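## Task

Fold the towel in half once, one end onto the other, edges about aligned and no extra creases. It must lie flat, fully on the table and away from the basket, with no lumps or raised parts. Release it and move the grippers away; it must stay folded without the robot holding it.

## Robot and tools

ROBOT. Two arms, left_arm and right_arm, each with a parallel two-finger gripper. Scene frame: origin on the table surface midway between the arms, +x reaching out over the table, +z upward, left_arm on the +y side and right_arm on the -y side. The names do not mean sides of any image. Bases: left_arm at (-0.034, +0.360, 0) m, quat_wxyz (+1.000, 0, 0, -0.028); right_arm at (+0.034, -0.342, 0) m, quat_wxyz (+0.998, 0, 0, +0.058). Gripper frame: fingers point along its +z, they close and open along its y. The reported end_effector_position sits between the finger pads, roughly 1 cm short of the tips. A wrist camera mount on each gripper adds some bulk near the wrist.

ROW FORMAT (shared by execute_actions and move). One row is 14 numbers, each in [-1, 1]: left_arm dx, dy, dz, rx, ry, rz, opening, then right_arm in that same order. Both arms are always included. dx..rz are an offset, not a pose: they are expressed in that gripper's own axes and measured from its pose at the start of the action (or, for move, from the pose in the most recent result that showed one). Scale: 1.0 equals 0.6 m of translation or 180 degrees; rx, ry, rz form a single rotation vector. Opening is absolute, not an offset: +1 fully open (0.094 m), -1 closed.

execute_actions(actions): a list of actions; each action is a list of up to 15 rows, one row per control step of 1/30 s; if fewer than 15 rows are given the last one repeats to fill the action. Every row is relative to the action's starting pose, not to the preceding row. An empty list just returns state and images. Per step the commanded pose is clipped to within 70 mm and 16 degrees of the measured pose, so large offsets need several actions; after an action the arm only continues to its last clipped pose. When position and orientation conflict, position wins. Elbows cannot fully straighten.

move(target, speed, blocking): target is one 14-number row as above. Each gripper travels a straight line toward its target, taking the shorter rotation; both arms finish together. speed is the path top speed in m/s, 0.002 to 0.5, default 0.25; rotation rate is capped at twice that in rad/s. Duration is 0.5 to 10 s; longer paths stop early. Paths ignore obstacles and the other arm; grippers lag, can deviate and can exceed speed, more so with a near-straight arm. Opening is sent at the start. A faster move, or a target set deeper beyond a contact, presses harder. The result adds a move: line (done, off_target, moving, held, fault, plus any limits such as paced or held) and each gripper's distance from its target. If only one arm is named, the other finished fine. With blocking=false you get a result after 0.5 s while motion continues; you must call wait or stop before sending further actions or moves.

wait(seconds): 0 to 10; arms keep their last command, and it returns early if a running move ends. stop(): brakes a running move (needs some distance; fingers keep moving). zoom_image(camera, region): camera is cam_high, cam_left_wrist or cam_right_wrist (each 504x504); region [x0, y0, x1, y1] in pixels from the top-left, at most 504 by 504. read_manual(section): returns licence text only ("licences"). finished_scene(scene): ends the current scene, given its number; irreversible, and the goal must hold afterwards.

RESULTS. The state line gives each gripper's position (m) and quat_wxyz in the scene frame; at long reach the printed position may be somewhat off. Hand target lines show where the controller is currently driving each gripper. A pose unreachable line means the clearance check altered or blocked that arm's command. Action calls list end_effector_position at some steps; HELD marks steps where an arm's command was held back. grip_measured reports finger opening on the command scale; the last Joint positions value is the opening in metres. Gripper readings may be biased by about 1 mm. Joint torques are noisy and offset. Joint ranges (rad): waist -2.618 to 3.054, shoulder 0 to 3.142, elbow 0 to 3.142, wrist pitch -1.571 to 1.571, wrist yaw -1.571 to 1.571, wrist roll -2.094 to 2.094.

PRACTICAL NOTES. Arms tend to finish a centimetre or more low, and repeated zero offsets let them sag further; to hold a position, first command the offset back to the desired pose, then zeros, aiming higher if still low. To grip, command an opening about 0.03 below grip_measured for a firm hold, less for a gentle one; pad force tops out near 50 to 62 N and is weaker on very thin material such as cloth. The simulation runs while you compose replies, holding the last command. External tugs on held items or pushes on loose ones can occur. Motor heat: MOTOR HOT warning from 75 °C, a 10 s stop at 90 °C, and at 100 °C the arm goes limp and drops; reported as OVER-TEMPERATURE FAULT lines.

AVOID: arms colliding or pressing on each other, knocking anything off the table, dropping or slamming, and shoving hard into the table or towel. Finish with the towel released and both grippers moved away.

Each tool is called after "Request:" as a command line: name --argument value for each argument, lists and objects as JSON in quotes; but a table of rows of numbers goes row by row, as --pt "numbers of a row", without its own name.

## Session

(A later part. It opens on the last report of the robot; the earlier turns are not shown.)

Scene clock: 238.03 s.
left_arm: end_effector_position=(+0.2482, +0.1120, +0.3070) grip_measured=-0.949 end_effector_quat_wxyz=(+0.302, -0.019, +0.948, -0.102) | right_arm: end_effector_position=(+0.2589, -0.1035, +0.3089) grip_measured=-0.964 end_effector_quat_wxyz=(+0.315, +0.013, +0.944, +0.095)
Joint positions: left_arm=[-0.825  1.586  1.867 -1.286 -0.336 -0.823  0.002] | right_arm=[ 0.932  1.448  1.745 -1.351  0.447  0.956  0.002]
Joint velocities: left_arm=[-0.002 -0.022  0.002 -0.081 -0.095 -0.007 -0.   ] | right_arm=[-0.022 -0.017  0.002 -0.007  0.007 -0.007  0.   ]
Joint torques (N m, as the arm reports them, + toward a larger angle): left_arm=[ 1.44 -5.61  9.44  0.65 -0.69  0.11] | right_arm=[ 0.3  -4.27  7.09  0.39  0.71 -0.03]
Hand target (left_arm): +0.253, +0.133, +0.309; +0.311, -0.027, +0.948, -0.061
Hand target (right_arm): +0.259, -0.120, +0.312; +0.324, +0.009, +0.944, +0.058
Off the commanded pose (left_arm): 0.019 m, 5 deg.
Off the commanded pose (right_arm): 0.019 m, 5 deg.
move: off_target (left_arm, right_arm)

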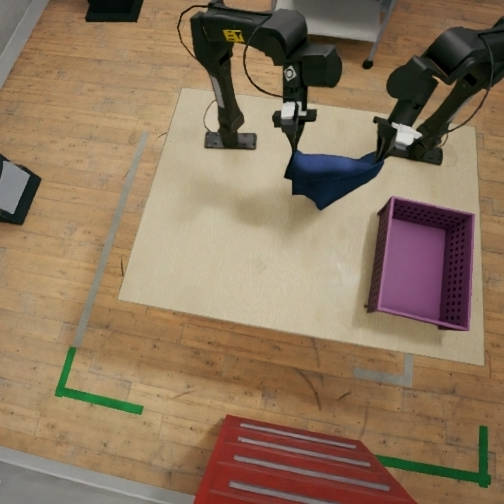

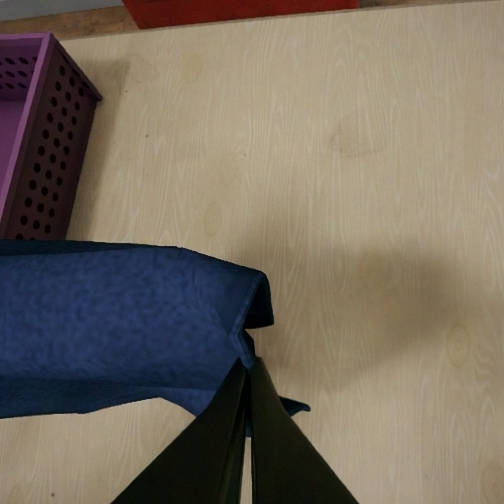

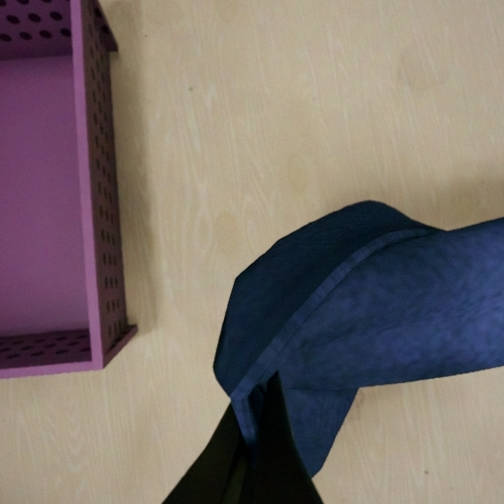

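Request:
move --target '[-0.217,0.007,0.155,0,0,0,-1,-0.215,-0.01,0.16,0,0,0,-1]' --speed 0.2

Request:
move --target '[0.594,0.08,0.112,0,-0.1,0,-1,0.594,-0.07,0.1,0,-0.1,0,-1]' --speed 0.15

Request:
zoom_image --camera "cam_high" --region '[230,120,390,280]'

Scene clock: 248.97 s.
left_arm: end_effector_position=(+0.4066, +0.1053, +0.3026) grip_measured=-0.949 end_effector_quat_wxyz=(+0.298, -0.020, +0.948, -0.106) | right_arm: end_effector_position=(+0.4176, -0.0994, +0.3079) grip_measured=-0.964 end_effector_quat_wxyz=(+0.318, +0.011, +0.943, +0.099)
Joint positions: left_arm=[-0.524  2.224  2.743 -1.463 -0.155 -0.572  0.002] | right_arm=[ 0.532  1.829  2.125 -1.218  0.222  0.596  0.002]
Joint velocities: left_arm=[ 0.007  0.012  0.037  0.022 -0.066 -0.051 -0.001] | right_arm=[-0.002  0.002  0.012 -0.066 -0.051  0.007  0.   ]
Joint torques (N m, as the arm reports them, + toward a larger angle): left_arm=[  0.29 -10.47   8.92   1.1   -0.12   0.09] | right_arm=[-0.57 -6.97  7.56  1.01  0.18 -0.04]
Hand target (left_arm): +0.407, +0.109, +0.306; +0.302, -0.020, +0.948, -0.102
Hand target (right_arm): +0.420, -0.103, +0.309; +0.317, +0.012, +0.944, +0.093
Off the commanded pose (left_arm): 0.008 m, 1 deg.
Off the commanded pose (right_arm): 0.005 m, 1 deg.
move: done

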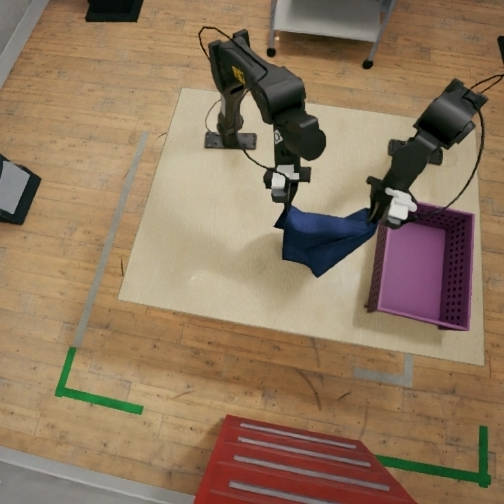

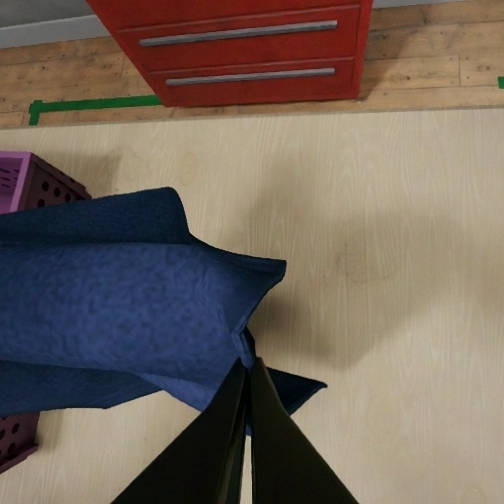

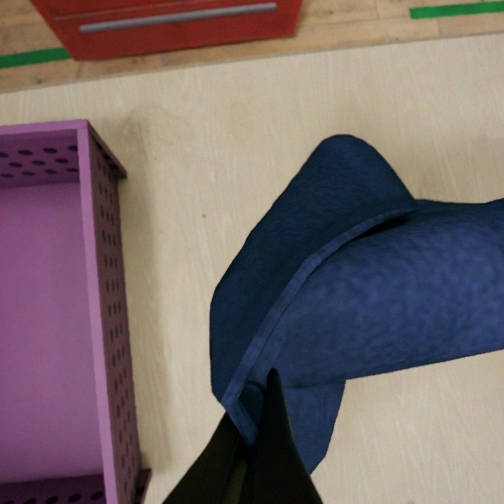

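Scene clock: 252.07 s.
left_arm: end_effector_position=(+0.1540, +0.0993, +0.0428) grip_measured=-0.949 end_effector_quat_wxyz=(+0.436, -0.037, +0.891, -0.118) | right_arm: end_effector_position=(+0.1675, -0.0956, +0.0438) grip_measured=-0.964 end_effector_quat_wxyz=(+0.443, +0.039, +0.888, +0.122)
Joint positions: left_arm=[-1.314  1.556  0.56  -0.065 -0.825 -1.227  0.002] | right_arm=[ 1.489  1.523  0.556 -0.345  0.929  1.564  0.002]
Joint velocities: left_arm=[ 0.012 -0.002  0.022 -0.037 -0.051 -0.022 -0.001] | right_arm=[-0.002 -0.007 -0.002  0.022  0.022  0.022  0.001]
Joint torques (N m, as the arm reports them, + toward a larger angle): left_arm=[-0.66 -3.78  5.35  1.   -0.66 -0.09] | right_arm=[ 0.68 -2.76  4.12  0.32  0.69  0.1 ]
Hand target (left_arm): +0.154, +0.105, +0.040; +0.446, -0.036, +0.888, -0.106
Hand target (right_arm): +0.168, -0.104, +0.040; +0.455, +0.028, +0.884, +0.101
Off the commanded pose (left_arm): 0.006 m, 2 deg.
Off the commanded pose (right_arm): 0.007 m, 4 deg.
move: off_target (right_arm)

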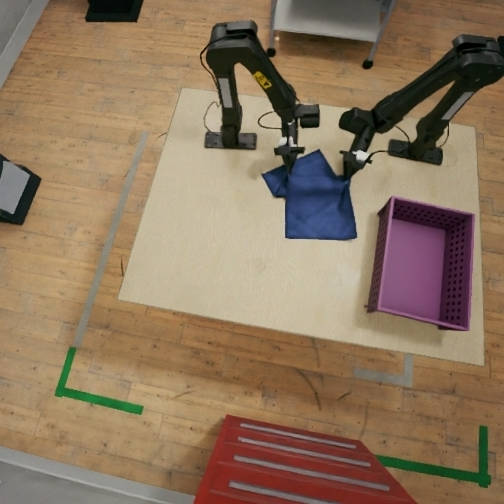

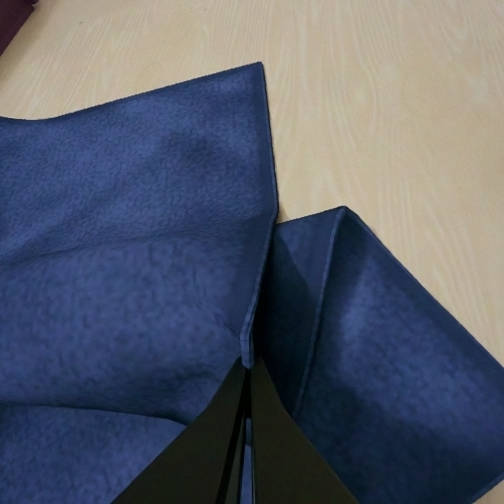

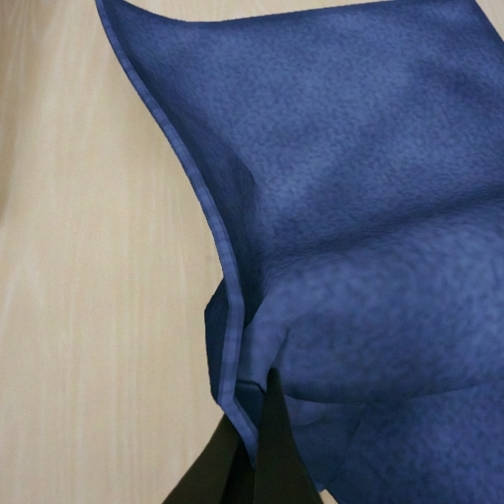

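Region (230, 120, 390, 280) of cam_high's 504x504 image, scaled by 3.150, with more detail than that image has.

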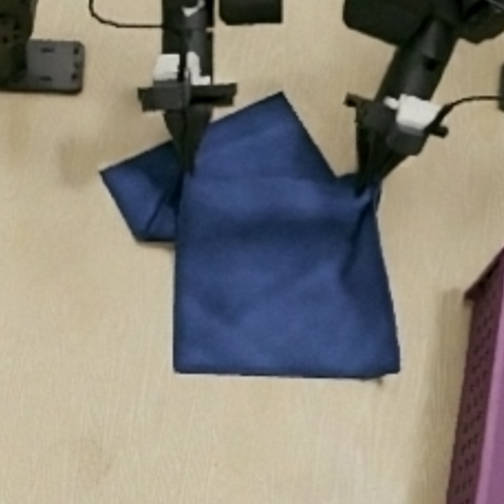

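Request:
move --target '[-0.35,-0.09,-0.183,0,0.13,0,-1,-0.34,0.095,-0.2,0,0.13,0,-1]' --speed 0.2

Scene clock: 278.77 s.
left_arm: end_effector_position=(+0.1941, +0.1006, +0.2744) grip_measured=-0.949 end_effector_quat_wxyz=(+0.240, -0.012, +0.963, -0.121) | right_arm: end_effector_position=(+0.1895, -0.0920, +0.2843) grip_measured=-0.964 end_effector_quat_wxyz=(+0.256, +0.012, +0.957, +0.134)
Joint positions: left_arm=[-0.933  1.501  1.7   -1.289 -0.267 -0.949  0.002] | right_arm=[ 1.132  1.356  1.61  -1.384  0.399  1.184  0.002]
Joint velocities: left_arm=[-0.002  0.012 -0.002  0.007  0.037 -0.037 -0.   ] | right_arm=[ 0.007  0.022  0.002 -0.095 -0.037 -0.007  0.001]
Joint torques (N m, as the arm reports them, + toward a larger angle): left_arm=[ 0.64 -4.77 10.08  0.91 -0.17  0.09] | right_arm=[-0.83 -2.73  7.36  0.69  0.21 -0.03]
Hand target (left_arm): +0.197, +0.103, +0.280; +0.245, -0.012, +0.962, -0.120
Hand target (right_arm): +0.193, -0.094, +0.286; +0.256, +0.014, +0.958, +0.126
Off the commanded pose (left_arm): 0.008 m, 1 deg.
Off the commanded pose (right_arm): 0.008 m, 1 deg.
move: done

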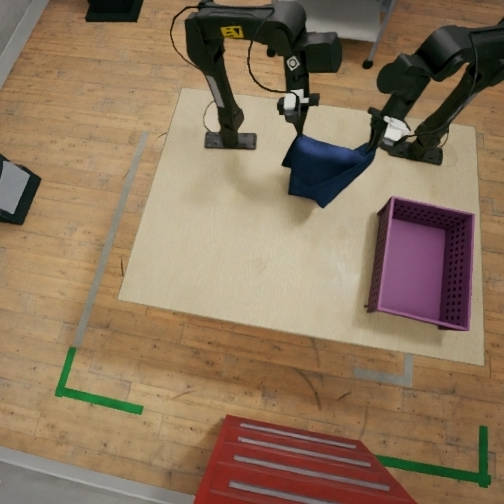

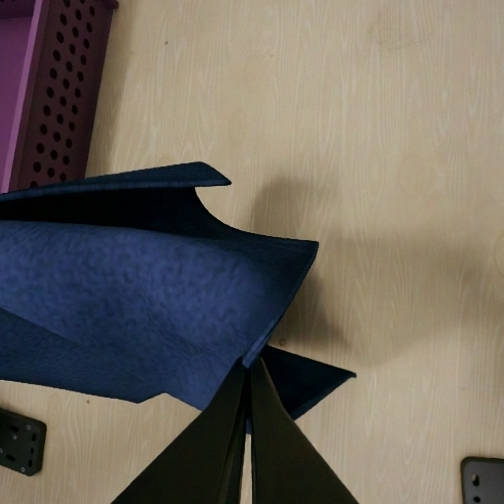

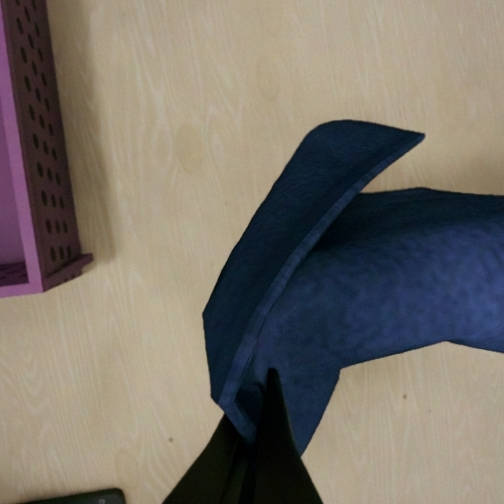

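Request:
execute_actions --actions '[]'

Scene clock: 292.27 s.
left_arm: end_effector_position=(+0.1938, +0.1007, +0.2743) grip_measured=-0.949 end_effector_quat_wxyz=(+0.239, -0.012, +0.963, -0.121) | right_arm: end_effector_position=(+0.1893, -0.0922, +0.2841) grip_measured=-0.964 end_effector_quat_wxyz=(+0.255, +0.012, +0.957, +0.134)
Joint positions: left_arm=[-0.933  1.501  1.7   -1.29  -0.266 -0.949  0.002] | right_arm=[ 1.132  1.356  1.61  -1.385  0.399  1.183  0.002]
Joint velocities: left_arm=[ 0.007 -0.007 -0.002 -0.007  0.066 -0.037 -0.001] | right_arm=[ 0.007 -0.002 -0.017  0.007  0.022  0.007 -0.   ]
Joint torques (N m, as the arm reports them, + toward a larger angle): left_arm=[ 0.71 -4.82 10.07  0.93 -0.15  0.09] | right_arm=[-0.75 -2.67  7.34  0.74  0.24 -0.03]
Hand target (left_arm): +0.197, +0.102, +0.280; +0.245, -0.012, +0.962, -0.120
Hand target (right_arm): +0.193, -0.094, +0.286; +0.256, +0.014, +0.958, +0.126
Off the commanded pose (left_arm): 0.008 m, 1 deg.
Off the commanded pose (right_arm): 0.008 m, 1 deg.

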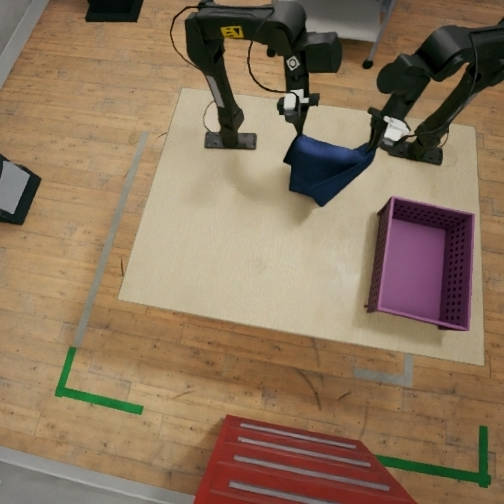

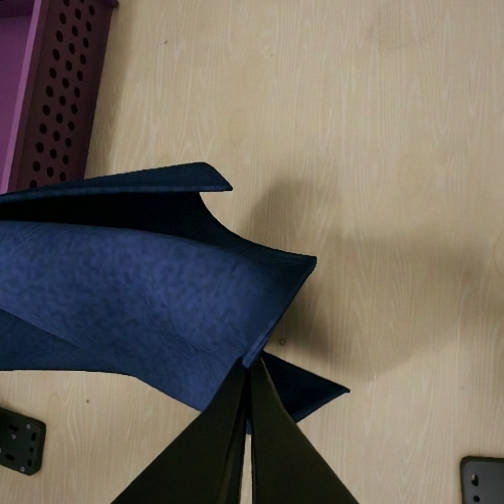

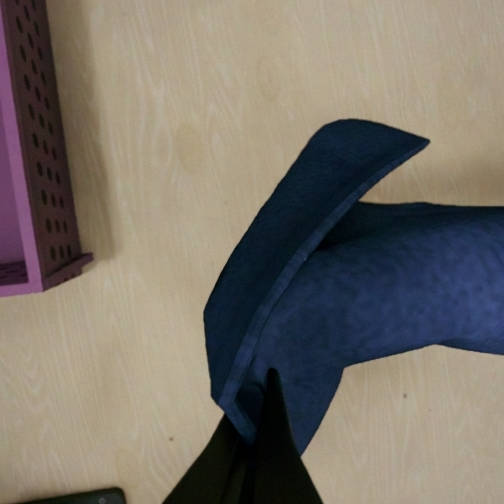

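Request:
move --target '[0.168,0.105,0.313,0,0,0,-1,0.186,-0.117,0.319,0,0,0,-1]' --speed 0.1

Scene clock: 306.23 s.
left_arm: end_effector_position=(+0.1873, +0.1030, +0.0568) grip_measured=-0.949 end_effector_quat_wxyz=(+0.232, -0.009, +0.964, -0.131) | right_arm: end_effector_position=(+0.1877, -0.0944, +0.0647) grip_measured=-0.964 end_effector_quat_wxyz=(+0.257, +0.012, +0.953, +0.158)
Joint positions: left_arm=[-0.933  1.476  0.786 -0.393 -0.242 -0.948  0.002] | right_arm=[ 1.126  1.262  0.624 -0.442  0.382  1.172  0.002]
Joint velocities: left_arm=[-0.002  0.002 -0.017 -0.051 -0.066 -0.037 -0.001] | right_arm=[ 0.002 -0.012 -0.017  0.022  0.022  0.022  0.001]
Joint torques (N m, as the arm reports them, + toward a larger angle): left_arm=[ 0.97 -4.67  6.13  1.19 -0.3   0.09] | right_arm=[-0.93 -2.09  4.24  0.95  0.29 -0.04]
Hand target (left_arm): +0.192, +0.109, +0.052; +0.239, -0.012, +0.963, -0.121
Hand target (right_arm): +0.189, -0.105, +0.053; +0.256, +0.012, +0.957, +0.134
Off the commanded pose (left_arm): 0.011 m, 1 deg.
Off the commanded pose (right_arm): 0.015 m, 3 deg.
move: off_target (left_arm, right_arm)

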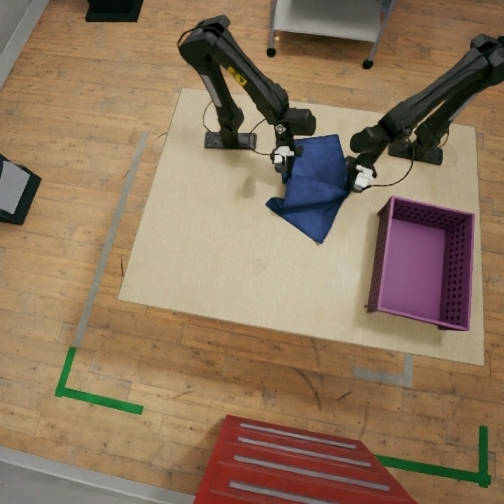

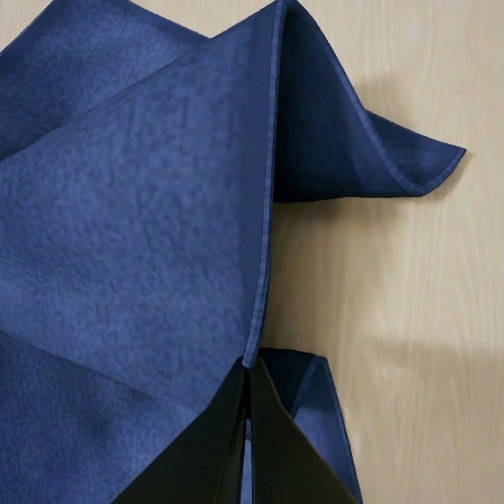

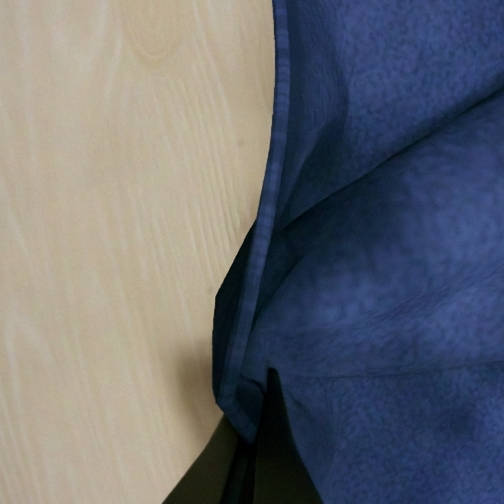

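Release and see.

Request:
execute_actions --actions '[[[0,0,0,0,0,0,-0.4,0,0,0,0,0,0,-0.4]],[[0,0,-0.1,0,0,0,-0.4,0,0,-0.1,0,0,0,-0.4]],[[0,0,-0.1,0,0,0,-0.4,0,0,-0.1,0,0,0,-0.4]]]'

Request:
zoom_image --camera "cam_high" --region '[200,100,440,300]'

Scene clock: 316.97 s.
left_arm: end_effector_position=(+0.1372, +0.1302, +0.1479) grip_measured=-0.403 end_effector_quat_wxyz=(+0.220, -0.006, +0.965, -0.145) | right_arm: end_effector_position=(+0.1300, -0.1204, +0.1482) grip_measured=-0.403 end_effector_quat_wxyz=(+0.240, +0.009, +0.956, +0.167)
Joint positions: left_arm=[-1.035  1.181  0.945 -0.861 -0.252 -1.042  0.028] | right_arm=[ 1.367  1.04   0.857 -0.985  0.447  1.409  0.028]
Joint velocities: left_arm=[ 0.007 -0.002  0.002 -0.125  0.007 -0.022 -0.001] | right_arm=[ 0.007 -0.002 -0.007 -0.139  0.007  0.066  0.001]
Joint torques (N m, as the arm reports them, + toward a larger angle): left_arm=[-0.98 -3.55  9.74  0.9  -0.31 -0.07] | right_arm=[ 0.84 -2.45  7.6   0.73  0.43  0.06]
Hand target (left_arm): +0.136, +0.133, +0.153; +0.226, -0.007, +0.964, -0.139
Hand target (right_arm): +0.130, -0.125, +0.155; +0.248, +0.011, +0.955, +0.164
Off the commanded pose (left_arm): 0.006 m, 1 deg.
Off the commanded pose (right_arm): 0.009 m, 1 deg.
Step readings (end_effector_position; steps 1 to 15: 1st action; 16 to 30: 2nd action; 31 to 45: 3rd action):
0: left_arm (+0.1873, +0.1030, +0.0568) | right_arm (+0.1877, -0.0943, +0.0647)
1: left_arm (+0.1873, +0.1029, +0.0568) | right_arm (+0.1877, -0.0943, +0.0648)
2: left_arm (+0.1872, +0.1029, +0.0568) | right_arm (+0.1877, -0.0943, +0.0648)
4: left_arm (+0.1871, +0.1028, +0.0568) | right_arm (+0.1877, -0.0943, +0.0648)
8: left_arm (+0.1870, +0.1027, +0.0567) | right_arm (+0.1877, -0.0942, +0.0648)
15: left_arm (+0.1869, +0.1026, +0.0567) | right_arm (+0.1877, -0.0942, +0.0648)
16: left_arm (+0.1848, +0.1041, +0.0593) | right_arm (+0.1854, -0.0955, +0.0672)
17: left_arm (+0.1790, +0.1081, +0.0641) | right_arm (+0.1792, -0.0981, +0.0721)
19: left_arm (+0.1701, +0.1110, +0.0815) | right_arm (+0.1685, -0.0974, +0.0889)
23: left_arm (+0.1665, +0.1080, +0.1064) | right_arm (+0.1618, -0.0948, +0.1114)
30: left_arm (+0.1614, +0.1167, +0.1019) | right_arm (+0.1589, -0.1076, +0.1063)
31: left_arm (+0.1590, +0.1187, +0.1042) | right_arm (+0.1564, -0.1098, +0.1084)
32: left_arm (+0.1537, +0.1221, +0.1087) | right_arm (+0.1500, -0.1118, +0.1134)
34: left_arm (+0.1457, +0.1232, +0.1268) | right_arm (+0.1391, -0.1090, +0.1313)
38: left_arm (+0.1419, +0.1209, +0.1524) | right_arm (+0.1315, -0.1072, +0.1529)
45: end_effector_position above

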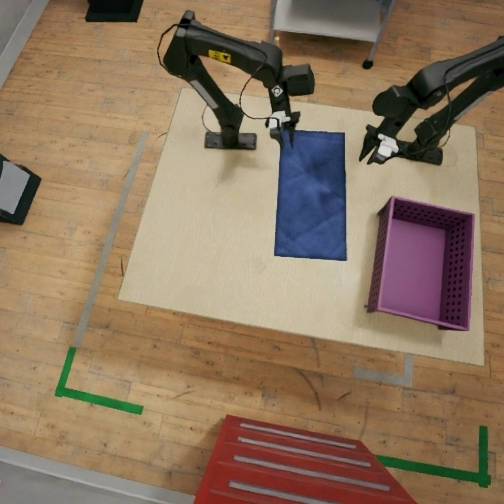

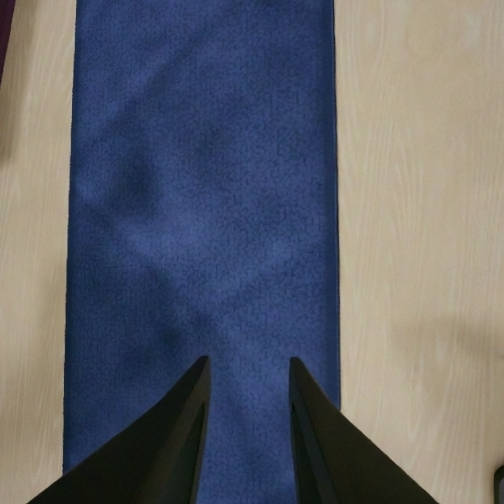

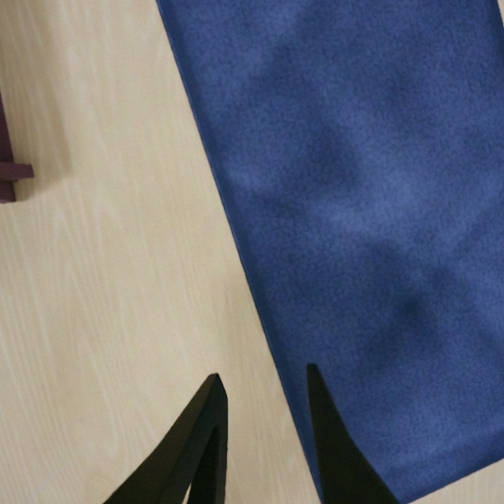

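Region (200, 100, 440, 300) of cam_high's 504x504 image, scaled by 2.100, with more detail than that image has.

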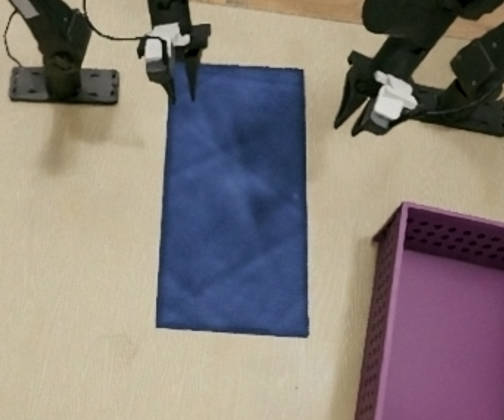

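Request:
move --target '[-0.353,0.038,0.316,-0.093,0.141,0.004,0.2,-0.383,-0.09,0.336,0.108,0.156,-0.006,0.2]'

Scene clock: 330.40 s.
left_arm: end_effector_position=(+0.4064, +0.1110, +0.0638) grip_measured=+0.197 end_effector_quat_wxyz=(+0.020, -0.000, +1.000, -0.008) | right_arm: end_effector_position=(+0.4292, -0.1311, +0.0728) grip_measured=+0.197 end_effector_quat_wxyz=(+0.010, +0.002, +1.000, -0.006)
Joint positions: left_arm=[-0.462  2.648  2.682 -1.563 -0.006 -0.519  0.056] | right_arm=[ 0.379  2.282  2.052 -1.328  0.02   0.499  0.056]
Joint velocities: left_arm=[-0.012 -0.012  0.002 -0.081  0.007  0.022 -0.001] | right_arm=[ 0.007 -0.012 -0.017  0.022 -0.007 -0.051  0.   ]
Joint torques (N m, as the arm reports them, + toward a larger angle): left_arm=[ -0.1  -13.86   9.22   0.23   0.04   0.05] | right_arm=[-0.08 -9.68  7.4   0.12  0.01 -0.03]
Hand target (left_arm): +0.407, +0.111, +0.067; +0.023, +0.003, +1.000, -0.010
Hand target (right_arm): +0.432, -0.130, +0.070; +0.007, +0.000, +1.000, -0.006
Off the commanded pose (left_arm): 0.007 m, 2 deg.
Off the commanded pose (right_arm): 0.005 m, 2 deg.
joint sent to its limit (left arm) — the command would take joint 4 (wrist pitch) past its lower limit, so that joint was sent only as far as its limit.
move: done

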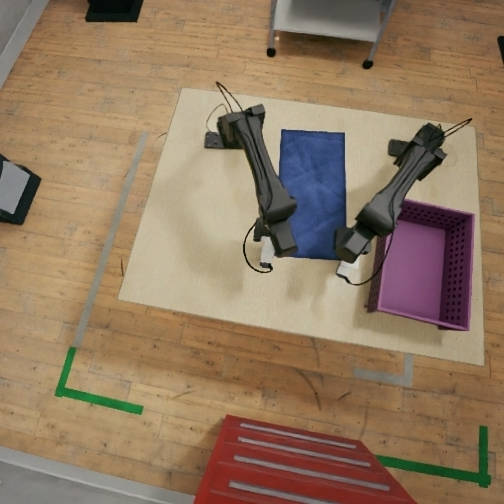

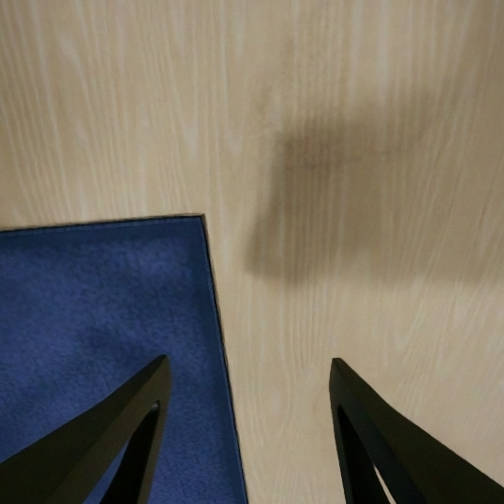

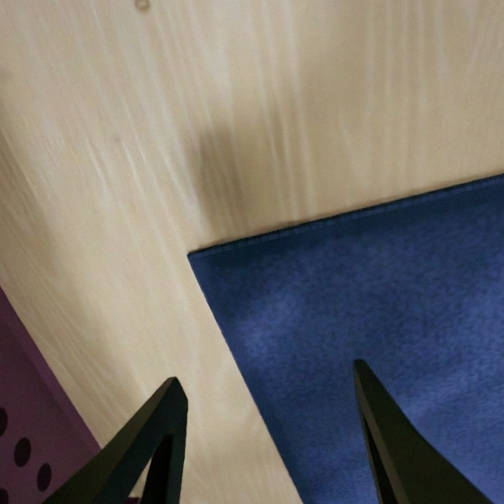

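Request:
execute_actions --actions '[[[0,0.02,0.03,0,0,0,0.2,-0.015,0.025,0.03,0,0,0,0.2]],[[0,0,0.1,0,0,0,0.2,0,0,0.1,0,0,0,0.2]],[[0,0,0.03,0,0,0,-1,0,0,0.03,0,0,0,-1]],[[0,0,0.01,0,0,0,-1,0,0,0.01,0,0,0,-1]],[[0.03,0,-0.1,0,0,0,-1,0.03,0,-0.1,0,0,0,-1]]]'

Scene clock: 338.90 s.
left_arm: end_effector_position=(+0.3900, +0.1133, +0.0760) grip_measured=-0.924 end_effector_quat_wxyz=(+0.038, +0.003, +0.998, -0.047) | right_arm: end_effector_position=(+0.4273, -0.1195, +0.0743) grip_measured=-0.978 end_effector_quat_wxyz=(+0.038, +0.007, +0.999, +0.023)
Joint positions: left_arm=[-0.456  2.381  2.228 -1.306  0.046 -0.51   0.004] | right_arm=[ 0.394  2.209  1.934 -1.207 -0.003  0.525  0.001]
Joint velocities: left_arm=[ 0.007 -0.002  0.002 -0.037  0.037 -0.066  0.   ] | right_arm=[-0.007  0.012 -0.002 -0.095 -0.037 -0.051 -0.   ]
Joint torques (N m, as the arm reports them, + toward a larger angle): left_arm=[ -0.81 -12.93   8.03   0.34   0.02  -0.07] | right_arm=[  0.84 -10.36   6.75   0.2    0.     0.07]
Hand target (left_arm): +0.385, +0.110, +0.077; +0.033, +0.004, +0.998, -0.045
Hand target (right_arm): +0.424, -0.116, +0.076; +0.034, +0.004, +0.999, +0.021
Off the commanded pose (left_arm): 0.006 m, 1 deg.
Off the commanded pose (right_arm): 0.005 m, 1 deg.
Step readings (end_effector_position; steps 1 to 15: 1st action; 16 to 30: 2nd action; 31 to 45: 3rd action; 46 to 60: 4th action; 61 to 75: 5th action):
0: left_arm (+0.4061, +0.1112, +0.0638) | right_arm (+0.4289, -0.1313, +0.0728)
1: left_arm (+0.4057, +0.1119, +0.0614) | right_arm (+0.4293, -0.1307, +0.0718)
2: left_arm (+0.4038, +0.1134, +0.0585) | right_arm (+0.4315, -0.1293, +0.0709)
4: left_arm (+0.3982, +0.1185, +0.0488) | right_arm (+0.4346, -0.1264, +0.0658)
8: left_arm (+0.3925, +0.1256, +0.0311) | right_arm (+0.4335, -0.1249, +0.0546)
15: left_arm (+0.3969, +0.1240, +0.0332) | right_arm (+0.4331, -0.1249, +0.0523)
16: left_arm (+0.3975, +0.1237, +0.0298) | right_arm (+0.4335, -0.1247, +0.0474)
17: left_arm (+0.3972, +0.1238, +0.0250) | right_arm (+0.4330, -0.1249, +0.0412)
19: left_arm (+0.3954, +0.1232, +0.0174) | right_arm (+0.4268, -0.1284, +0.0222)
23: left_arm (+0.4006, +0.1200, +0.0176) | right_arm (+0.4367, -0.1235, +0.0236)
30: left_arm (+0.4031, +0.1185, +0.0158) | right_arm (+0.4388, -0.1216, +0.0191)
31: left_arm (+0.4032, +0.1176, +0.0170) | right_arm (+0.4395, -0.1209, +0.0197)
32: left_arm (+0.4044, +0.1153, +0.0173) | right_arm (+0.4411, -0.1186, +0.0198)
34: left_arm (+0.4063, +0.1072, +0.0172) | right_arm (+0.4441, -0.1136, +0.0201)
38: left_arm (+0.4072, +0.1042, +0.0180) | right_arm (+0.4452, -0.1138, +0.0176)
45: left_arm (+0.4072, +0.1042, +0.0180) | right_arm (+0.4457, -0.1137, +0.0177)
46: left_arm (+0.4072, +0.1039, +0.0184) | right_arm (+0.4458, -0.1137, +0.0177)
47: left_arm (+0.4072, +0.1038, +0.0186) | right_arm (+0.4459, -0.1137, +0.0177)
49: left_arm (+0.4071, +0.1037, +0.0186) | right_arm (+0.4459, -0.1137, +0.0177)
53: left_arm (+0.4071, +0.1037, +0.0186) | right_arm (+0.4459, -0.1137, +0.0177)
60: left_arm (+0.4071, +0.1037, +0.0186) | right_arm (+0.4459, -0.1137, +0.0177)
61: left_arm (+0.4065, +0.1040, +0.0230) | right_arm (+0.4447, -0.1141, +0.0211)
62: left_arm (+0.4026, +0.1062, +0.0273) | right_arm (+0.4401, -0.1162, +0.0253)
64: left_arm (+0.3970, +0.1093, +0.0430) | right_arm (+0.4341, -0.1185, +0.0408)
68: left_arm (+0.3940, +0.1110, +0.0724) | right_arm (+0.4302, -0.1183, +0.0696)
75: end_effector_position above

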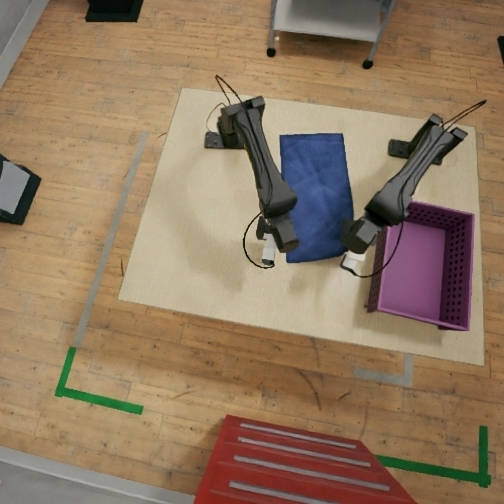

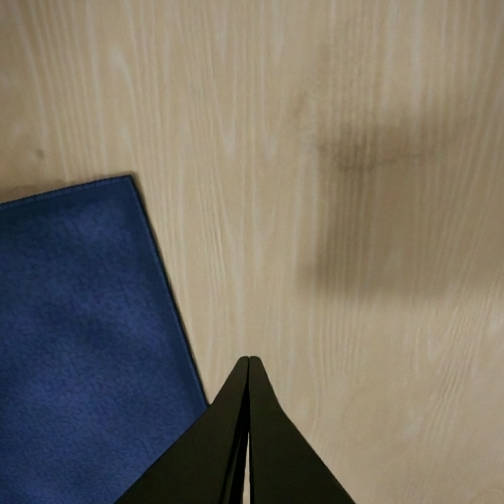

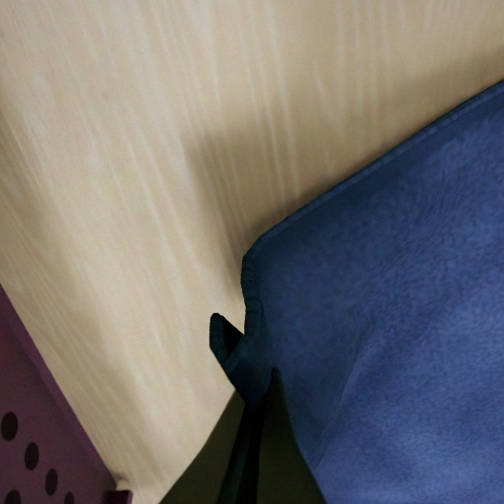

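Request:
execute_actions --actions '[[[0,0,-0.01,0,0,0,-1,-0.025,0.075,0.03,0,0.02,0,0.2]],[[0,0,0,0,0,0,-1,0,0,0,0,0,0,0.2]]]'

Scene clock: 343.63 s.
left_arm: end_effector_position=(+0.3878, +0.1145, +0.0757) grip_measured=-0.924 end_effector_quat_wxyz=(+0.033, +0.002, +0.998, -0.045) | right_arm: end_effector_position=(+0.4453, -0.0731, +0.0587) grip_measured=+0.197 end_effector_quat_wxyz=(+0.015, +0.002, +1.000, +0.026)
Joint positions: left_arm=[-0.456  2.381  2.228 -1.316  0.046 -0.51   0.004] | right_arm=[ 0.45   2.469  2.323 -1.37  -0.028  0.571  0.056]
Joint velocities: left_arm=[-0.027 -0.007 -0.007 -0.007 -0.051  0.066 -0.   ] | right_arm=[-0.017  0.002  0.022 -0.022 -0.037 -0.007 -0.   ]
Joint torques (N m, as the arm reports them, + toward a larger angle): left_arm=[  0.04 -13.05   7.32   0.4    0.07   0.01] | right_arm=[  0.03 -12.15   5.34   0.31   0.     0.04]
Hand target (left_arm): +0.388, +0.115, +0.076; +0.033, +0.002, +0.998, -0.045
Hand target (right_arm): +0.445, -0.073, +0.058; +0.015, +0.002, +1.000, +0.026
Off the commanded pose (left_arm): 0.000 m, 0 deg.
Off the commanded pose (right_arm): 0.000 m, 0 deg.
Step readings (end_effector_position; steps 1 to 15: 1st action; 16 to 30: 2nd action):
0: left_arm (+0.3891, +0.1138, +0.0759) | right_arm (+0.4257, -0.1204, +0.0742)
1: left_arm (+0.3890, +0.1139, +0.0758) | right_arm (+0.4261, -0.1184, +0.0744)
2: left_arm (+0.3887, +0.1140, +0.0758) | right_arm (+0.4335, -0.1115, +0.0758)
4: left_arm (+0.3884, +0.1142, +0.0758) | right_arm (+0.4498, -0.0920, +0.0737)
8: left_arm (+0.3880, +0.1144, +0.0757) | right_arm (+0.4531, -0.0716, +0.0611)
15: left_arm (+0.3878, +0.1145, +0.0757) | right_arm (+0.4453, -0.0732, +0.0583)
16: left_arm (+0.3878, +0.1145, +0.0757) | right_arm (+0.4452, -0.0732, +0.0587)
17: left_arm (+0.3878, +0.1145, +0.0757) | right_arm (+0.4453, -0.0731, +0.0587)
19: left_arm (+0.3878, +0.1145, +0.0757) | right_arm (+0.4453, -0.0731, +0.0587)
23: left_arm (+0.3878, +0.1145, +0.0757) | right_arm (+0.4453, -0.0731, +0.0587)
30: end_effector_position above

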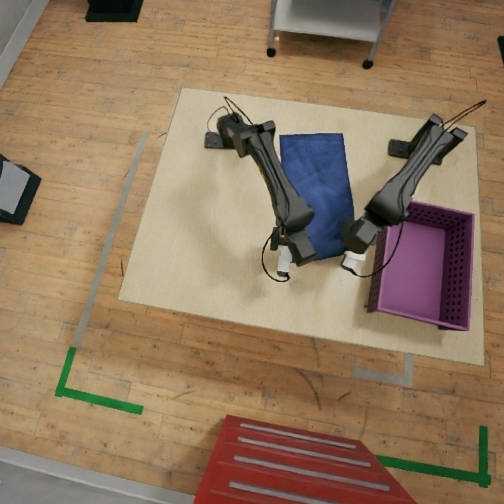

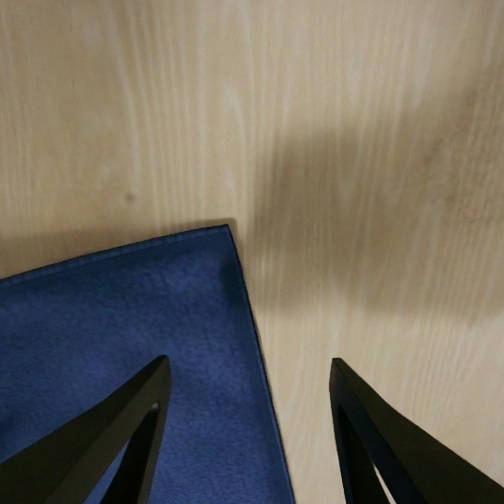

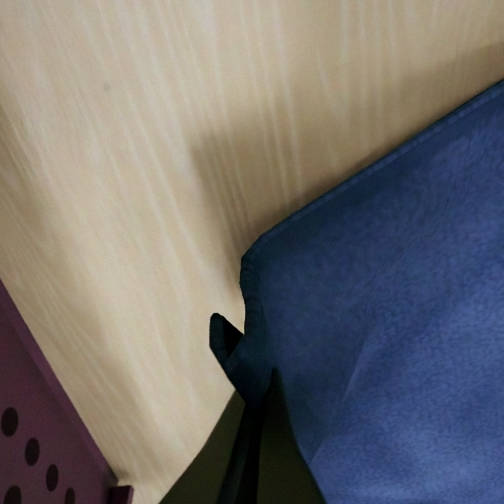

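Request:
execute_actions --actions '[[[0,0,0,0,0,0,-1,0,0,0.1,0,0,0,0.2]],[[0,0,0,0,0,0,-1,0,0,0.03,0,0,0,-1]],[[0,0,0,0,0,0,-1,0,0,0.01,0,0,0,-1]],[[0,0,0,0,0,0,-1,0.03,0,-0.1,0,0,0,-1]]]'

Scene clock: 350.00 s.
left_arm: end_effector_position=(+0.3881, +0.1129, +0.0759) grip_measured=-0.924 end_effector_quat_wxyz=(+0.033, +0.003, +0.998, -0.049) | right_arm: end_effector_position=(+0.4407, -0.0671, +0.0820) grip_measured=-0.949 end_effector_quat_wxyz=(+0.050, +0.002, +0.997, +0.066)
Joint positions: left_arm=[-0.456  2.381  2.228 -1.312  0.053 -0.51   0.004] | right_arm=[ 0.455  2.322  2.143 -1.237 -0.057  0.58   0.002]
Joint velocities: left_arm=[-0.007 -0.002 -0.002 -0.066 -0.022  0.022 -0.001] | right_arm=[ 0.007 -0.002  0.007  0.007  0.022  0.022  0.001]
Joint torques (N m, as the arm reports them, + toward a larger angle): left_arm=[ -0.01 -13.02   7.31   0.44   0.06  -0.03] | right_arm=[  0.75 -11.03   6.11   0.29   0.02   0.08]
Hand target (left_arm): +0.388, +0.113, +0.076; +0.034, +0.003, +0.998, -0.049
Hand target (right_arm): +0.435, -0.065, +0.079; +0.041, +0.000, +0.997, +0.059
Off the commanded pose (left_arm): 0.000 m, 0 deg.
Off the commanded pose (right_arm): 0.007 m, 1 deg.
Step readings (end_effector_position; steps 1 to 15: 1st action; 16 to 30: 2nd action; 31 to 45: 3rd action; 46 to 60: 4th action):
0: left_arm (+0.3878, +0.1145, +0.0757) | right_arm (+0.4453, -0.0731, +0.0587)
1: left_arm (+0.3878, +0.1145, +0.0757) | right_arm (+0.4456, -0.0730, +0.0538)
2: left_arm (+0.3878, +0.1145, +0.0757) | right_arm (+0.4456, -0.0730, +0.0479)
4: left_arm (+0.3878, +0.1145, +0.0757) | right_arm (+0.4414, -0.0756, +0.0289)
8: left_arm (+0.3878, +0.1145, +0.0757) | right_arm (+0.4473, -0.0712, +0.0248)
15: left_arm (+0.3878, +0.1145, +0.0757) | right_arm (+0.4517, -0.0684, +0.0200)
16: left_arm (+0.3878, +0.1145, +0.0757) | right_arm (+0.4520, -0.0680, +0.0197)
17: left_arm (+0.3878, +0.1145, +0.0757) | right_arm (+0.4534, -0.0663, +0.0195)
19: left_arm (+0.3878, +0.1143, +0.0757) | right_arm (+0.4561, -0.0615, +0.0202)
23: left_arm (+0.3882, +0.1136, +0.0758) | right_arm (+0.4573, -0.0595, +0.0204)
30: left_arm (+0.3882, +0.1134, +0.0758) | right_arm (+0.4573, -0.0595, +0.0204)
31: left_arm (+0.3882, +0.1134, +0.0758) | right_arm (+0.4572, -0.0593, +0.0205)
32: left_arm (+0.3882, +0.1132, +0.0758) | right_arm (+0.4571, -0.0591, +0.0205)
34: left_arm (+0.3882, +0.1131, +0.0759) | right_arm (+0.4573, -0.0588, +0.0205)
38: left_arm (+0.3882, +0.1130, +0.0759) | right_arm (+0.4574, -0.0586, +0.0206)
45: left_arm (+0.3882, +0.1130, +0.0759) | right_arm (+0.4574, -0.0586, +0.0206)
46: left_arm (+0.3882, +0.1130, +0.0759) | right_arm (+0.4567, -0.0589, +0.0254)
47: left_arm (+0.3881, +0.1129, +0.0759) | right_arm (+0.4530, -0.0612, +0.0299)
49: left_arm (+0.3881, +0.1129, +0.0759) | right_arm (+0.4482, -0.0632, +0.0468)
53: left_arm (+0.3881, +0.1129, +0.0759) | right_arm (+0.4446, -0.0646, +0.0781)
60: end_effector_position above

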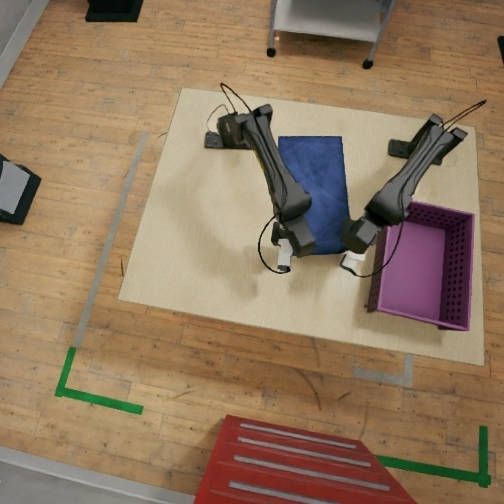

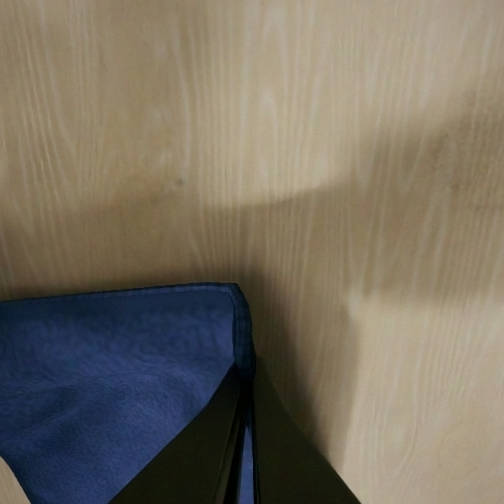

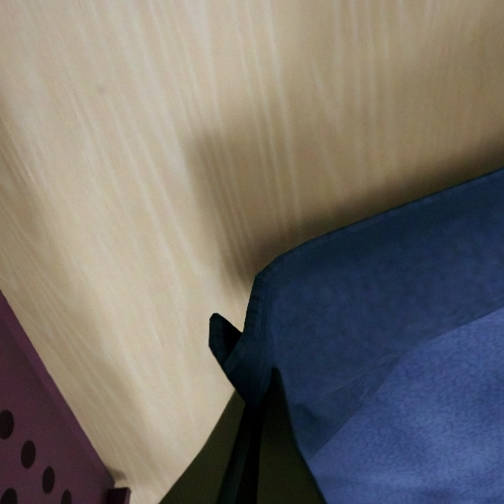

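Request:
move --target '[0.33,-0.02,-0.25,0,-0.17,0,-1,0.35,-0.07,-0.25,0,-0.17,0,-1]' --speed 0.15

Scene clock: 357.07 s.
left_arm: end_effector_position=(+0.1848, +0.0987, +0.2142) grip_measured=-0.924 end_effector_quat_wxyz=(+0.291, -0.011, +0.952, -0.092) | right_arm: end_effector_position=(+0.2191, -0.1031, +0.2108) grip_measured=-0.949 end_effector_quat_wxyz=(+0.298, +0.021, +0.948, +0.113)
Joint positions: left_arm=[-1.042  1.42   1.349 -1.04  -0.433 -1.019  0.004] | right_arm=[ 1.059  1.259  1.201 -1.042  0.464  1.106  0.002]
Joint velocities: left_arm=[ 0.002  0.002 -0.012  0.037  0.007 -0.037 -0.   ] | right_arm=[-0.012 -0.017 -0.012 -0.037  0.051  0.037  0.001]
Joint torques (N m, as the arm reports them, + toward a larger angle): left_arm=[-0.36 -6.42  6.88  0.4  -0.7  -0.11] | right_arm=[ 0.22 -4.5   4.56  0.31  0.69  0.08]
Hand target (left_arm): +0.183, +0.119, +0.213; +0.299, -0.012, +0.953, -0.053
Hand target (right_arm): +0.218, -0.126, +0.206; +0.307, +0.019, +0.949, +0.069
Off the commanded pose (left_arm): 0.018 m, 5 deg.
Off the commanded pose (right_arm): 0.024 m, 6 deg.
move: off_target (left_arm, right_arm)

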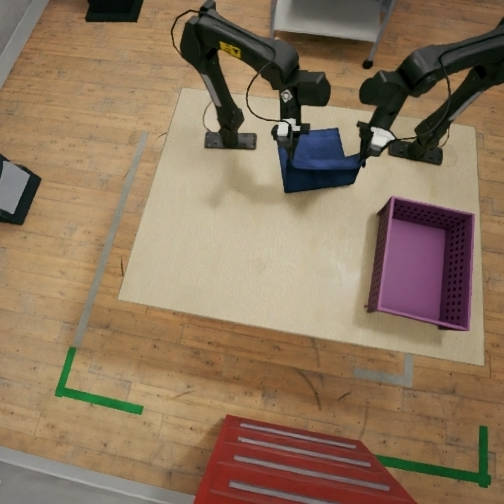

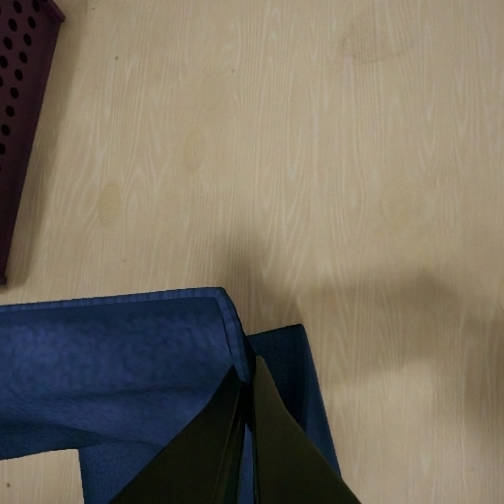

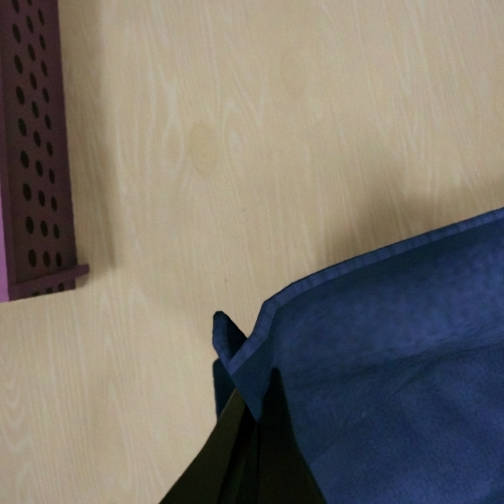

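Request:
move --target '[0.49,-0.024,0.029,0,-0.1,0,-1,0.459,-0.115,0.002,0,-0.1,0,-1]' --speed 0.15

Scene clock: 367.60 s.
left_arm: end_effector_position=(-0.0465, +0.0583, +0.0459) grip_measured=-0.924 end_effector_quat_wxyz=(+0.400, +0.033, +0.909, -0.112) | right_arm: end_effector_position=(-0.0122, -0.1305, +0.0496) grip_measured=-0.949 end_effector_quat_wxyz=(+0.289, -0.111, +0.943, +0.123)
Joint positions: left_arm=[-2.014  1.882  1.06  -0.963 -0.835 -2.092  0.004] | right_arm=[ 2.169  1.489  0.755 -0.979  0.624  2.097  0.002]
Joint velocities: left_arm=[-0.012 -0.012 -0.012  0.007 -0.037  0.007 -0.   ] | right_arm=[-0.002 -0.017  0.007  0.007 -0.066 -0.037  0.   ]
Joint torques (N m, as the arm reports them, + toward a larger angle): left_arm=[-0.56 -6.49  7.47 -0.29 -0.38 -0.09] | right_arm=[ 0.68 -2.86  2.69 -0.24  0.2   0.07]
Hand target (left_arm): -0.050, +0.058, +0.046; +0.400, +0.036, +0.910, -0.107
Hand target (right_arm): -0.006, -0.144, +0.041; +0.300, -0.123, +0.941, +0.095
Off the commanded pose (left_arm): 0.007 m, 9 deg.
Off the commanded pose (right_arm): 0.016 m, 25 deg; orientation clipped at the last step of the last action.
joint sent to its limit (left arm) — the command would take joint 6 (wrist roll) past its lower limit, so that joint was sent only as far as its limit.
joint sent to its limit (right arm) — the command would take joint 6 (wrist roll) past its upper limit, so that joint was sent only as far as its limit.
move: off_target (left_arm, right_arm); limits=paced

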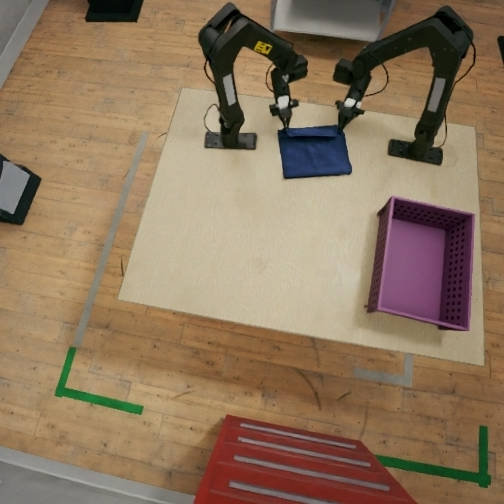

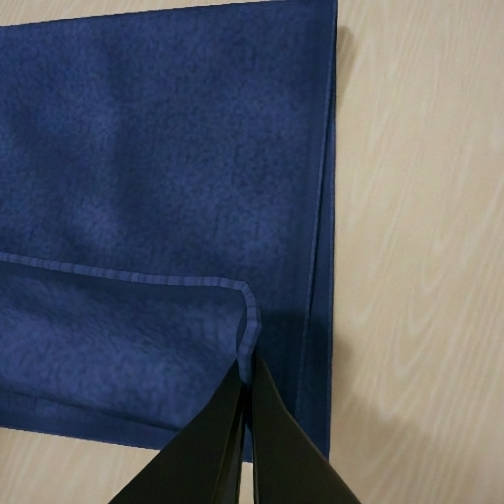

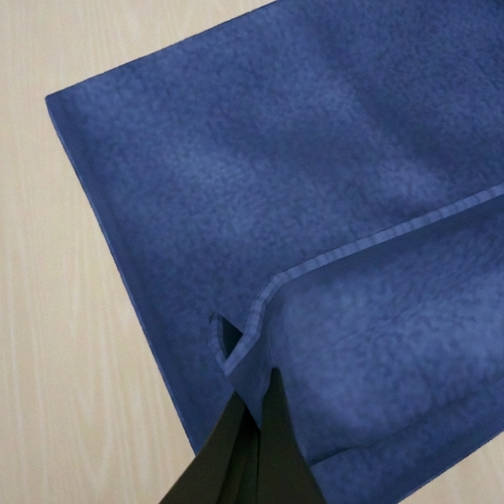

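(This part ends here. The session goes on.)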